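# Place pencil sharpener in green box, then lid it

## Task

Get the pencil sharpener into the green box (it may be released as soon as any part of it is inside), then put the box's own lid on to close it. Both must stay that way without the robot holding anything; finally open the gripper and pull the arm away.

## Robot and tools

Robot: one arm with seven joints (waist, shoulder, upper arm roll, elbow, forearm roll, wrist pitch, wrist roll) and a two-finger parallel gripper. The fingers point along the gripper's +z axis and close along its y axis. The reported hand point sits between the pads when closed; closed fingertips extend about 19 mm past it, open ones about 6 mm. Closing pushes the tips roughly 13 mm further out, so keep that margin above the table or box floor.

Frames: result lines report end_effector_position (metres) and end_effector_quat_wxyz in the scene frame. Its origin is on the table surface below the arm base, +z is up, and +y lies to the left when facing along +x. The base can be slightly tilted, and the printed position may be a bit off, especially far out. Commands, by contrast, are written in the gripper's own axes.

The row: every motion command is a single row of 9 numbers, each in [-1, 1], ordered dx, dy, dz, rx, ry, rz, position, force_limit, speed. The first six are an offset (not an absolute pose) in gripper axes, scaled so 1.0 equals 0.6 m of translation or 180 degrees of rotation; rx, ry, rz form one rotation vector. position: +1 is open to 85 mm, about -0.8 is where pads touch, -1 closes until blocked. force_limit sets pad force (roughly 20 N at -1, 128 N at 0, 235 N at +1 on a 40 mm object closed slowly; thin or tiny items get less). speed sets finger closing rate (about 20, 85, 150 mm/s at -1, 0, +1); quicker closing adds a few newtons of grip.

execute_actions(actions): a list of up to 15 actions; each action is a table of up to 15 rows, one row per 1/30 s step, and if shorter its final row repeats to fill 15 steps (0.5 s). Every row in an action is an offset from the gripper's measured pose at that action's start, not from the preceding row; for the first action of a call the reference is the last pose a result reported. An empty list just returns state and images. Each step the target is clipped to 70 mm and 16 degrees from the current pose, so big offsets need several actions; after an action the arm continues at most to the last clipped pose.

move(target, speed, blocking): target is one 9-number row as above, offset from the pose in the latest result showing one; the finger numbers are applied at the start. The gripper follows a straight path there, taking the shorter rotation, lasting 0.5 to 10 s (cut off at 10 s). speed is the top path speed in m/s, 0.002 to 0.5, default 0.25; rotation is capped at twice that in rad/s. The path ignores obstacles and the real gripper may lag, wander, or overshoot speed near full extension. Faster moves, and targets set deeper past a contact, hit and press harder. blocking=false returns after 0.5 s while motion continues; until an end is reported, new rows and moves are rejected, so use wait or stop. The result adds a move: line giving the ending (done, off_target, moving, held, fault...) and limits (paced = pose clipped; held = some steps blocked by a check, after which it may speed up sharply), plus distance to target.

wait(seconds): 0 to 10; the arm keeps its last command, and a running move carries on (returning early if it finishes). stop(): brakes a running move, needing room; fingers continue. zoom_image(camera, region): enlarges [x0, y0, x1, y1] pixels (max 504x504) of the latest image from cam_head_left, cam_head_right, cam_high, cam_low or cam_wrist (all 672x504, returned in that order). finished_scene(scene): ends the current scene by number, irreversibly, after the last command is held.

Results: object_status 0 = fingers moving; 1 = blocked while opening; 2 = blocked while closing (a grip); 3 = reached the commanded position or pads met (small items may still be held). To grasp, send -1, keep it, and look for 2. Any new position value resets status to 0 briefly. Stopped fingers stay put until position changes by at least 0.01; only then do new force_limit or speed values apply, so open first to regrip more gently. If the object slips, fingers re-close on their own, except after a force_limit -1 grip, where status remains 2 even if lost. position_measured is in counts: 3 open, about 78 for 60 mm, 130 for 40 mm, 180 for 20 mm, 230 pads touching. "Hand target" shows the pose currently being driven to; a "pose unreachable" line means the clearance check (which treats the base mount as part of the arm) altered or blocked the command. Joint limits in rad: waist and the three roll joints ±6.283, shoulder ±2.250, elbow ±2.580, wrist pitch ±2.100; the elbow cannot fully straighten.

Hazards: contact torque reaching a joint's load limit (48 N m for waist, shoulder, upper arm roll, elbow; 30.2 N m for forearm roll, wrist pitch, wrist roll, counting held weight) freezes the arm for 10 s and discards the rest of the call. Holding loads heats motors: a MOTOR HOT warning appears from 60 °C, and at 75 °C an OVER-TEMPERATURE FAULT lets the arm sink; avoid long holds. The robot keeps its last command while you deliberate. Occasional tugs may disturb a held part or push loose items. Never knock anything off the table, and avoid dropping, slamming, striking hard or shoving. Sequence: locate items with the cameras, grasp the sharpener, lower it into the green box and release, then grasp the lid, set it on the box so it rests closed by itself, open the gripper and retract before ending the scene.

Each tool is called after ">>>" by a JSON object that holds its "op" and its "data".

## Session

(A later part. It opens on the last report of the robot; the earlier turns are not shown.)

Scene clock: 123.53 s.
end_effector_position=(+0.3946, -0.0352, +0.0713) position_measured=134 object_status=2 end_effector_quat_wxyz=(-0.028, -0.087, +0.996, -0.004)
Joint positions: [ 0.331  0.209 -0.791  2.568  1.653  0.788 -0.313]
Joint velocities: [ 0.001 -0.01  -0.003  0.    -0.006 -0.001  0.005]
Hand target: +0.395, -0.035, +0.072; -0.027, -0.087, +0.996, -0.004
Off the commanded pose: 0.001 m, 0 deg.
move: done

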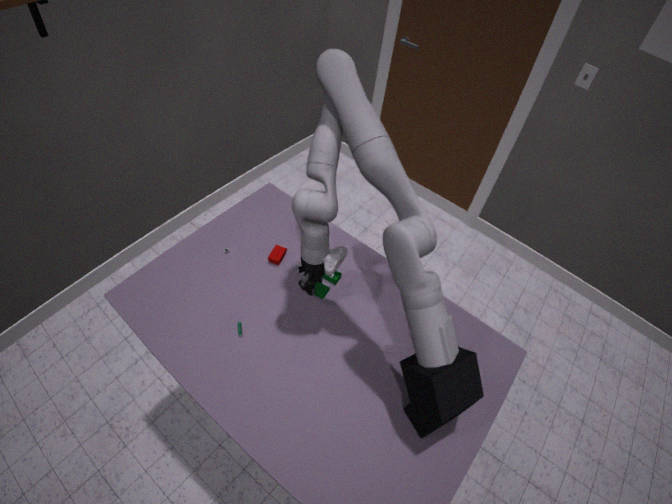

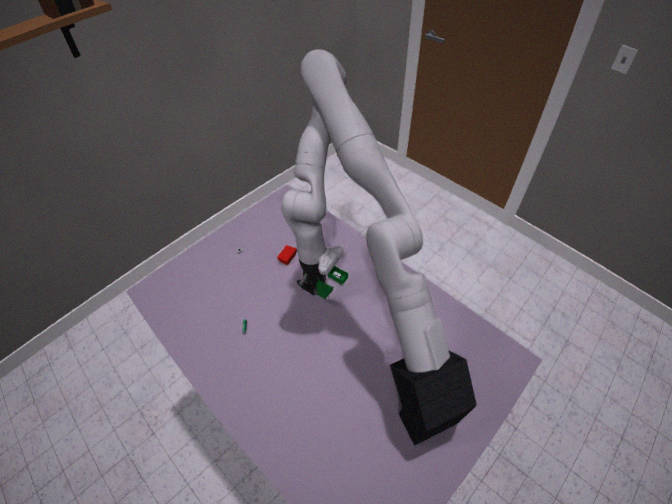

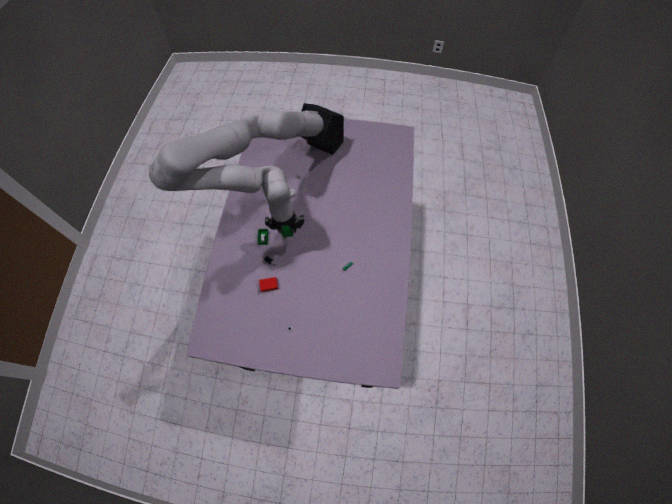

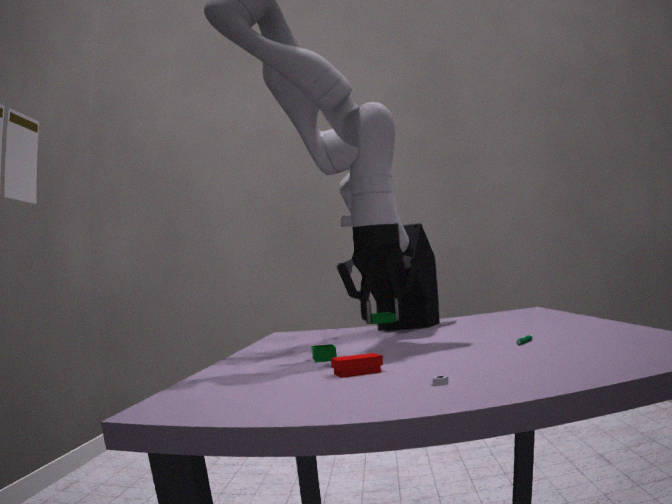

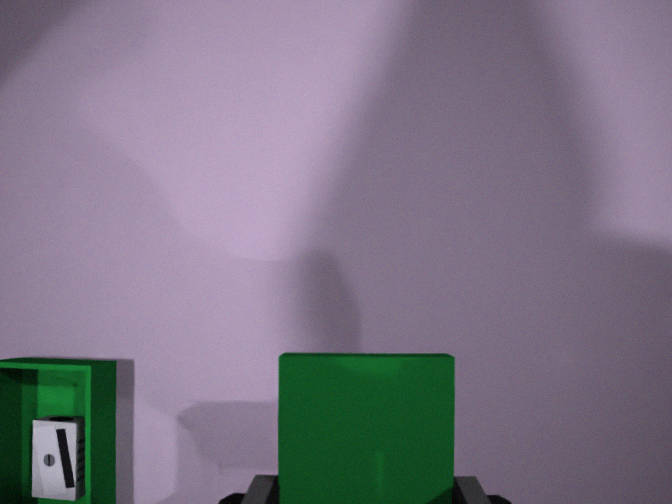

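>>> {"op": "move", "data": {"target": [-0.010,-0.166,0,0,0,0,-1,-0.6,-0.5], "speed": 0.08}}

>>> {"op": "move", "data": {"target": [0,0,0.05,0,0,0,-1,-0.6,-0.5], "speed": 0.03}}

Scene clock: 134.47 s.
end_effector_position=(+0.4185, -0.1314, +0.0712) position_measured=134 object_status=2 end_effector_quat_wxyz=(-0.027, -0.087, +0.996, -0.003)
Joint positions: [ 0.673 -0.01  -0.539  2.504  1.776  0.324  0.043]
Joint velocities: [ 0.004 -0.005  0.007 -0.003 -0.018 -0.006  0.021]
Hand target: +0.419, -0.132, +0.071; -0.027, -0.086, +0.996, -0.004
Off the commanded pose: 0.001 m, 0 deg.
move: done

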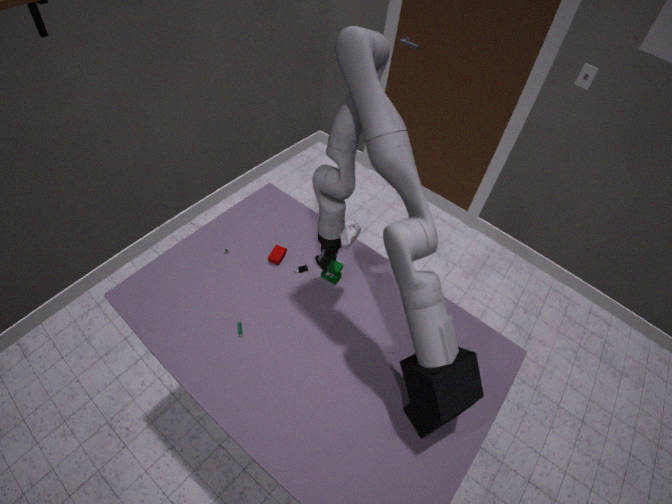

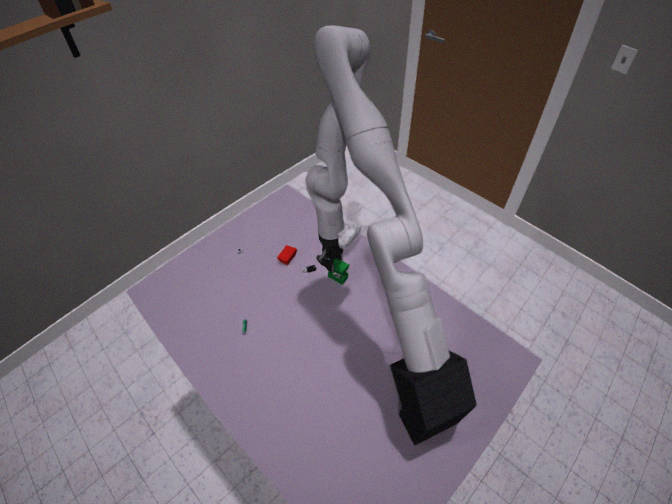

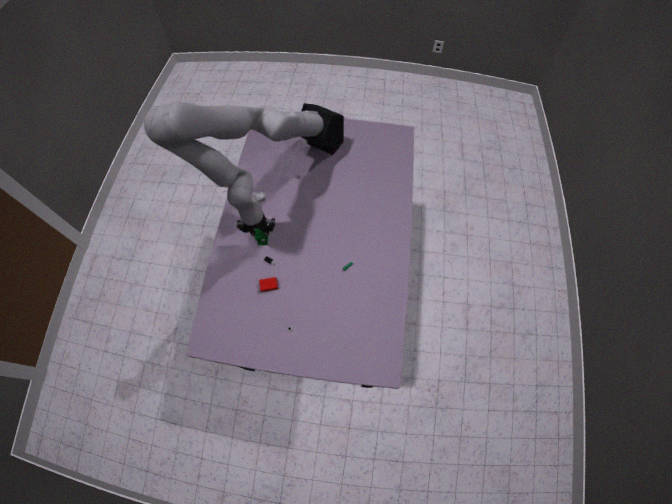

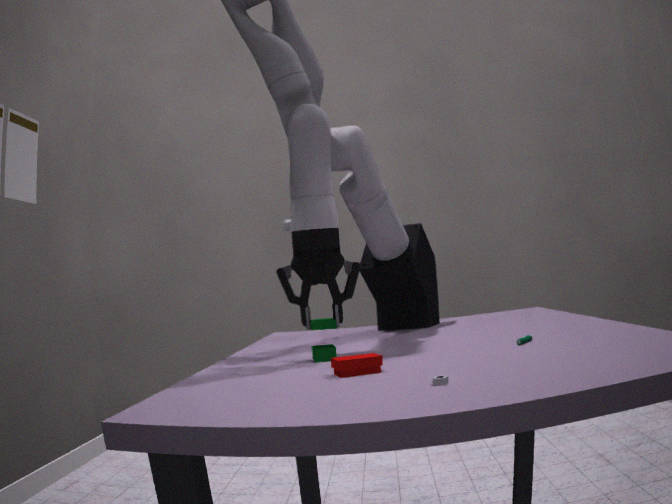

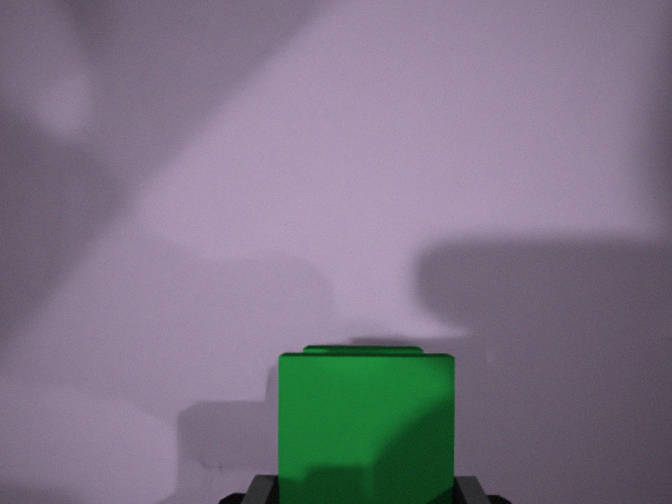

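Scene clock: 135.73 s.
end_effector_position=(+0.4171, -0.1319, +0.0415) position_measured=134 object_status=2 end_effector_quat_wxyz=(-0.027, -0.087, +0.996, -0.004)
Joint positions: [ 0.679  0.116 -0.55   2.498  2.017  0.411 -0.177]
Joint velocities: [ 0.002  0.008 -0.     0.003  0.015  0.003 -0.014]
Hand target: +0.417, -0.132, +0.041; -0.027, -0.087, +0.996, -0.003
Off the commanded pose: 0.000 m, 0 deg.
move: done

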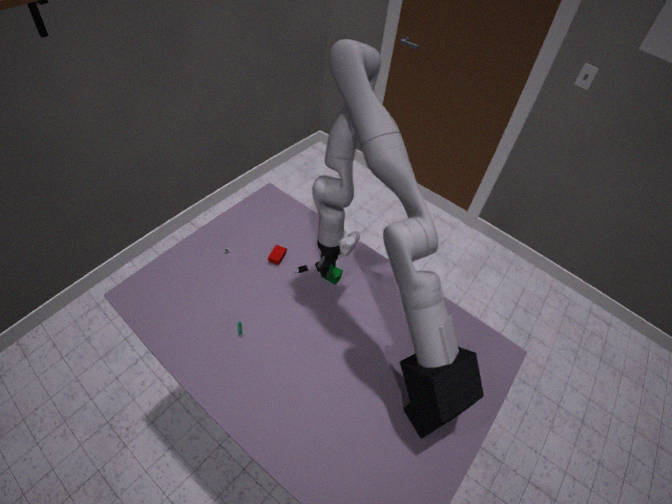

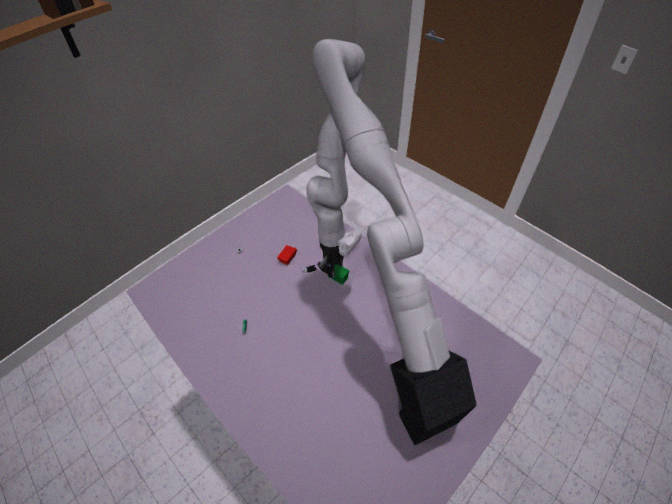

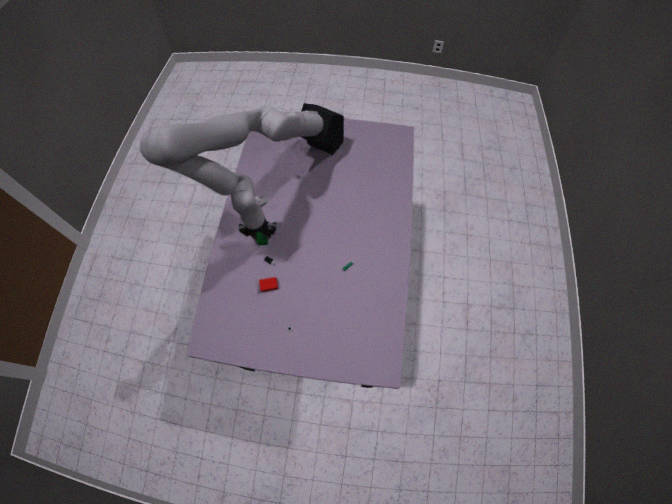

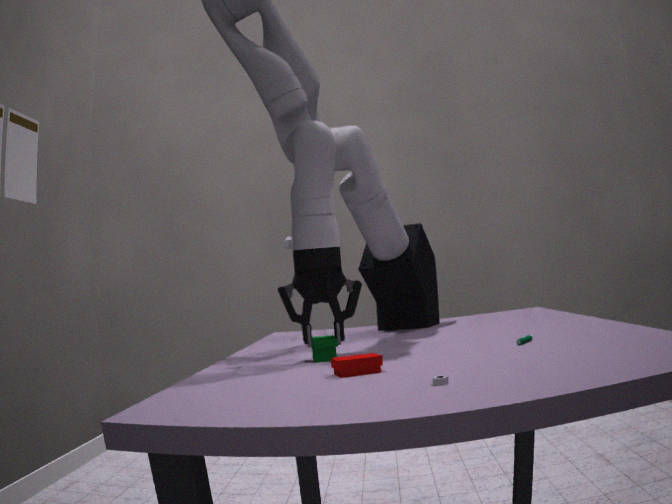

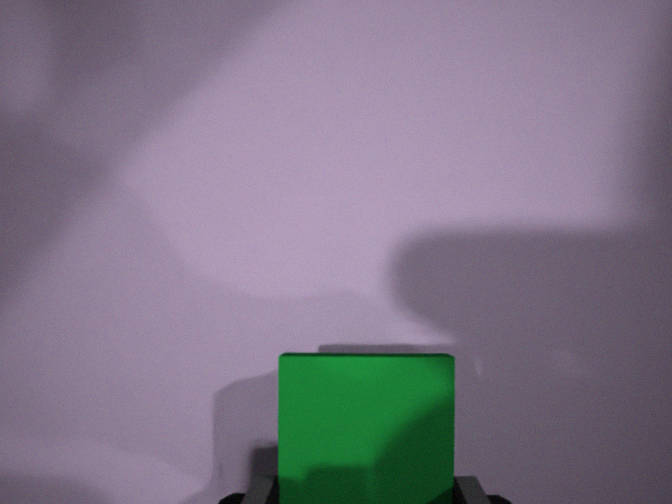

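>>> {"op": "move", "data": {"target": [0,-0.0017,0.02,0,0,0,-1,-0.6,-0.5], "speed": 0.008}}

Scene clock: 140.73 s.
end_effector_position=(+0.4167, -0.1331, +0.0296) position_measured=134 object_status=2 end_effector_quat_wxyz=(-0.027, -0.087, +0.996, -0.004)
Joint positions: [ 0.69   0.165 -0.557  2.492  2.083  0.444 -0.228]
Joint velocities: [ 0.001  0.003  0.     0.001  0.003  0.002 -0.003]
Hand target: +0.417, -0.133, +0.029; -0.027, -0.087, +0.996, -0.004
Off the commanded pose: 0.000 m, 0 deg.
move: done

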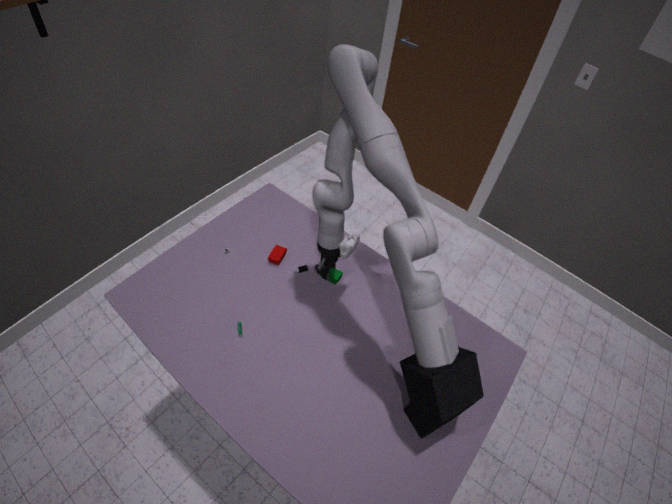

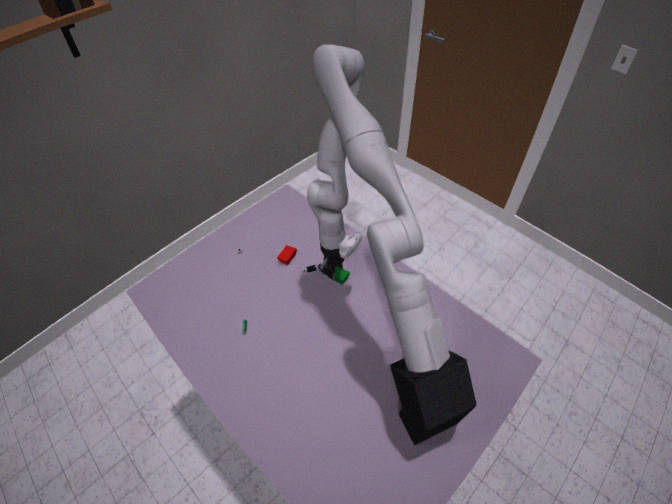

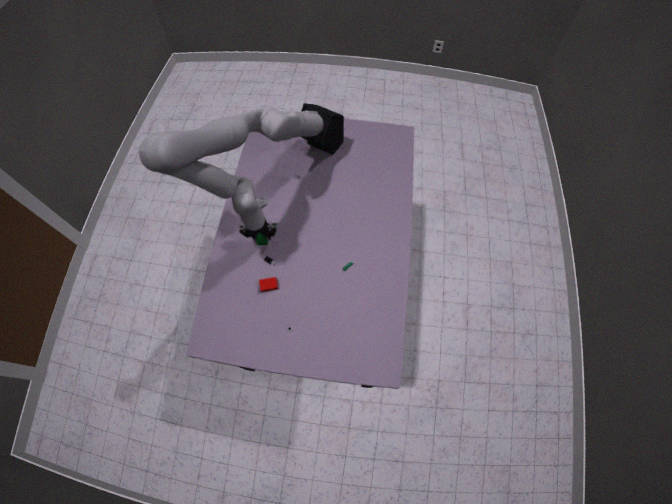

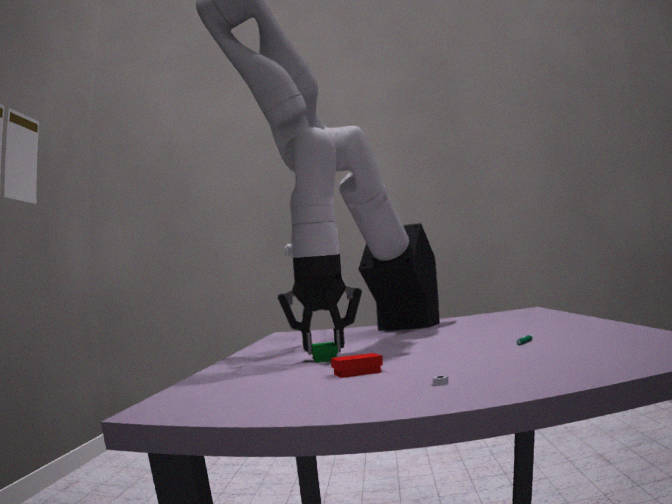

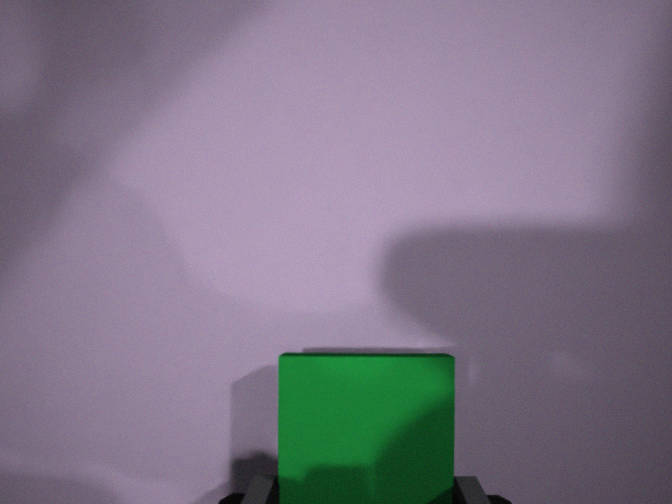

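Seated.

>>> {"op": "move", "data": {"target": [0,0,0,0,0,0,0.5,-0.6,-0.5]}}

>>> {"op": "move", "data": {"target": [0,0,-0.15,0,0,0,0.5,-0.6,-0.5], "speed": 0.1}}

>>> {"op": "zoom_image", "data": {"camera": "cam_low", "region": [270,310,400,390]}}

Scene clock: 147.37 s.
end_effector_position=(+0.4167, -0.1331, +0.0296) position_measured=66 object_status=0 end_effector_quat_wxyz=(-0.027, -0.087, +0.996, -0.004)
Joint positions: [ 0.69   0.165 -0.557  2.492  2.083  0.444 -0.228]
Joint velocities: [ 0.    -0.001 -0.     0.    -0.     0.    -0.001]
Hand target: +0.417, -0.133, +0.030; -0.027, -0.087, +0.996, -0.004
Off the commanded pose: 0.000 m, 0 deg.
move: done

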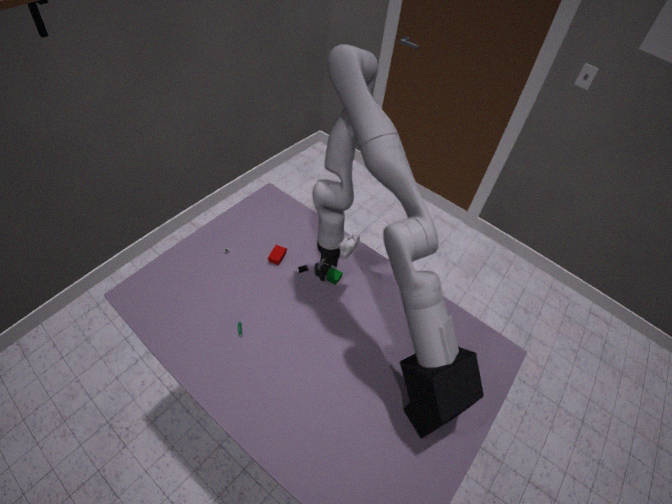

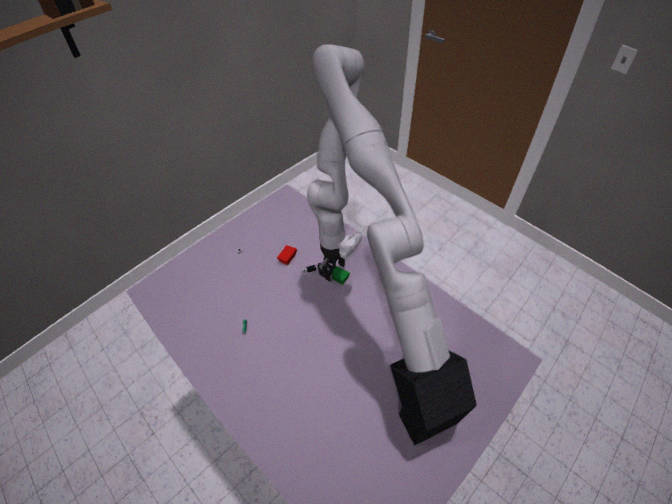

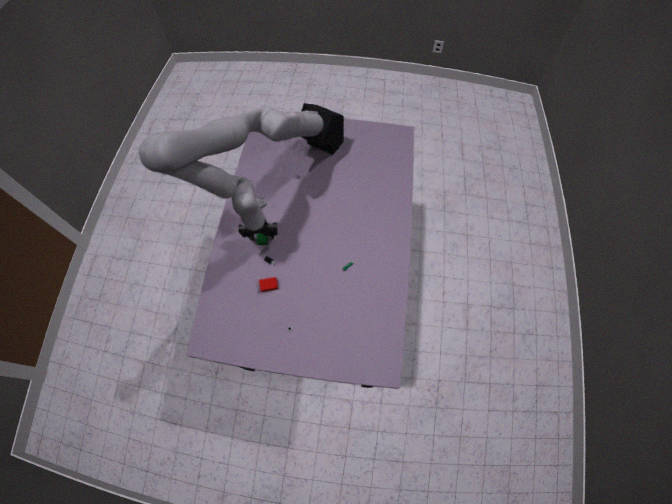

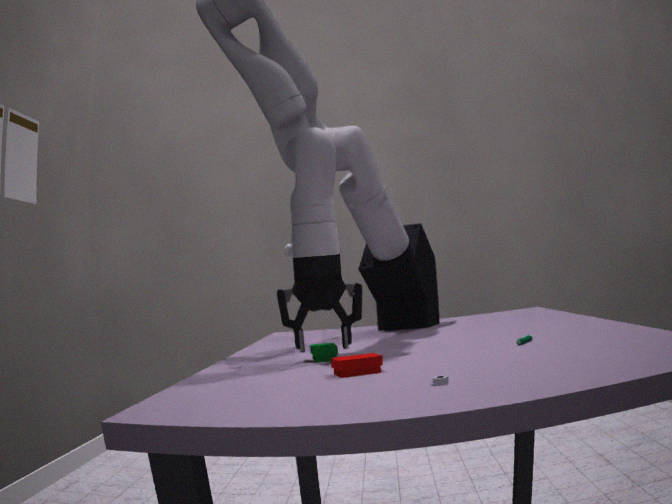

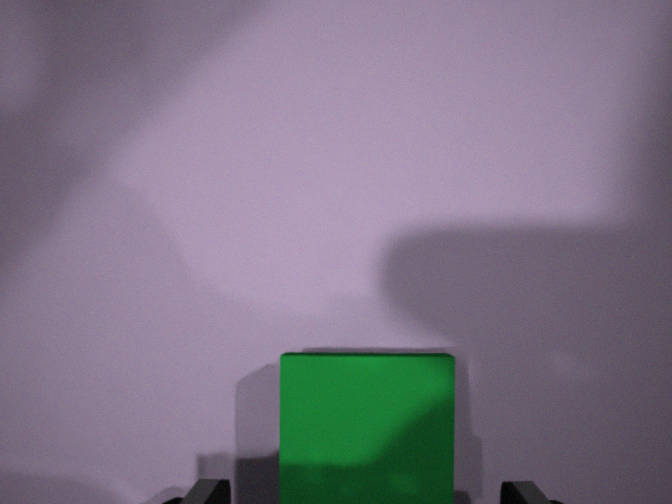

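Scene clock: 149.27 s.
end_effector_position=(+0.4215, -0.1322, +0.1194) position_measured=66 object_status=3 end_effector_quat_wxyz=(-0.025, -0.086, +0.996, -0.004)
Joint positions: [ 0.632 -0.215 -0.479  2.489  1.047  0.266  0.757]
Joint velocities: [-0.051  0.001  0.056 -0.016 -0.117  0.013  0.13 ]
Hand target: +0.422, -0.132, +0.119; -0.026, -0.086, +0.996, -0.003
Off the commanded pose: 0.000 m, 0 deg.
move: done

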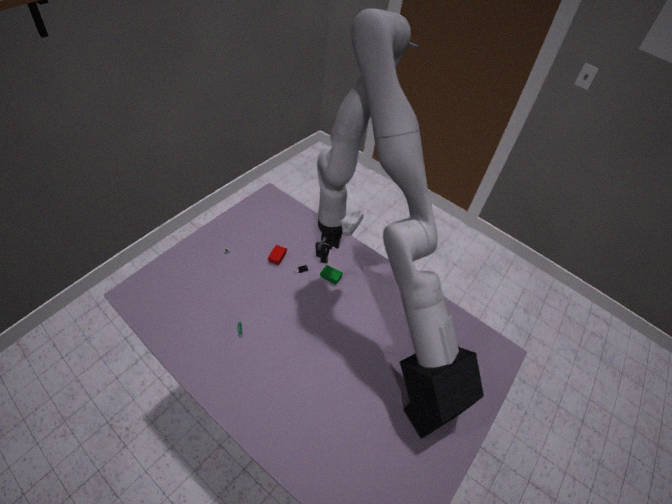

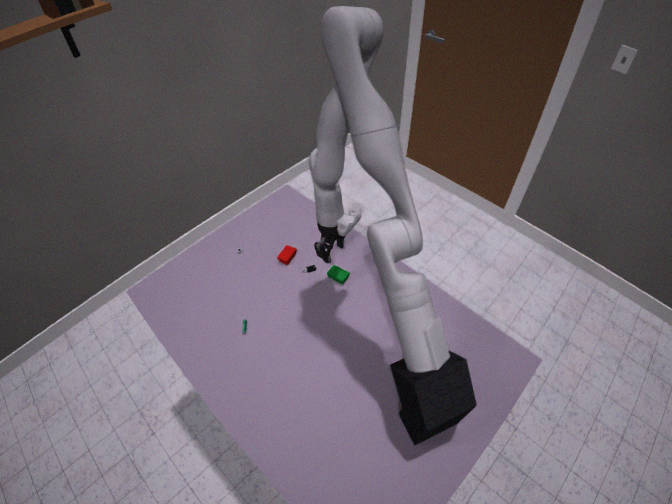

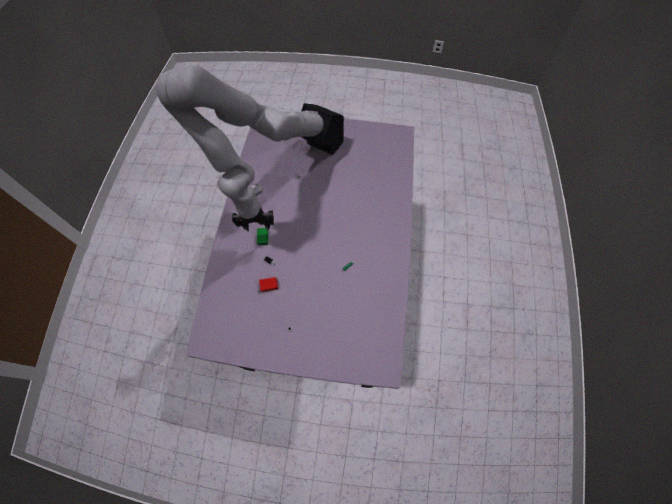

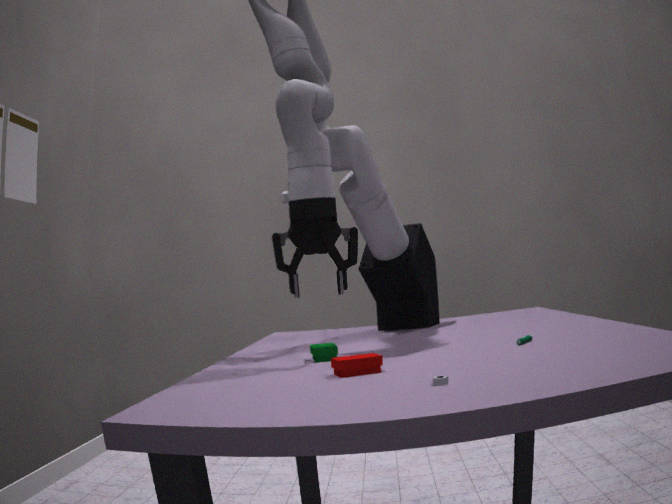

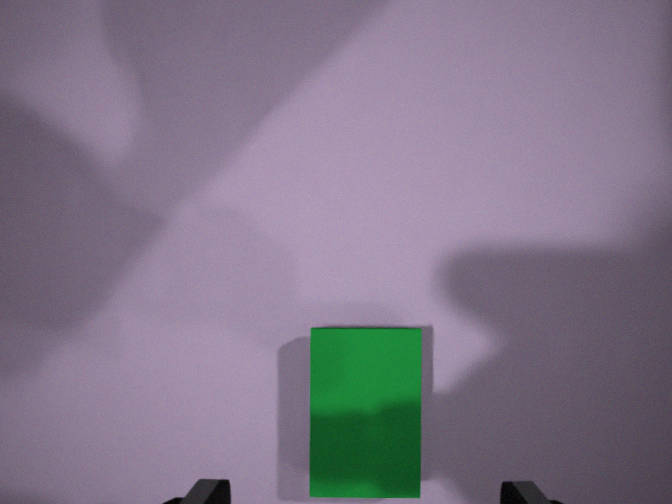

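Region (270, 310, 400, 390) of cam_low's 672x504 image, scaled by 3.877, with more detail than that image has; it fills the top 310 rows of this view, and the rest is white.

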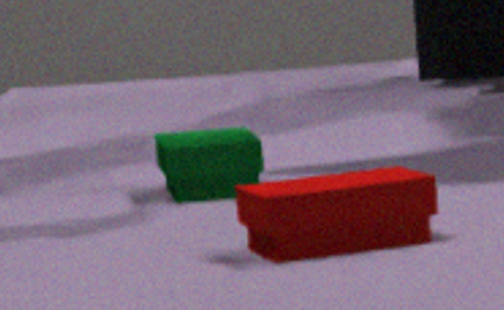

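>>> {"op": "finished_scene", "data": {"scene": 2}}

The scene is finished: the task was done.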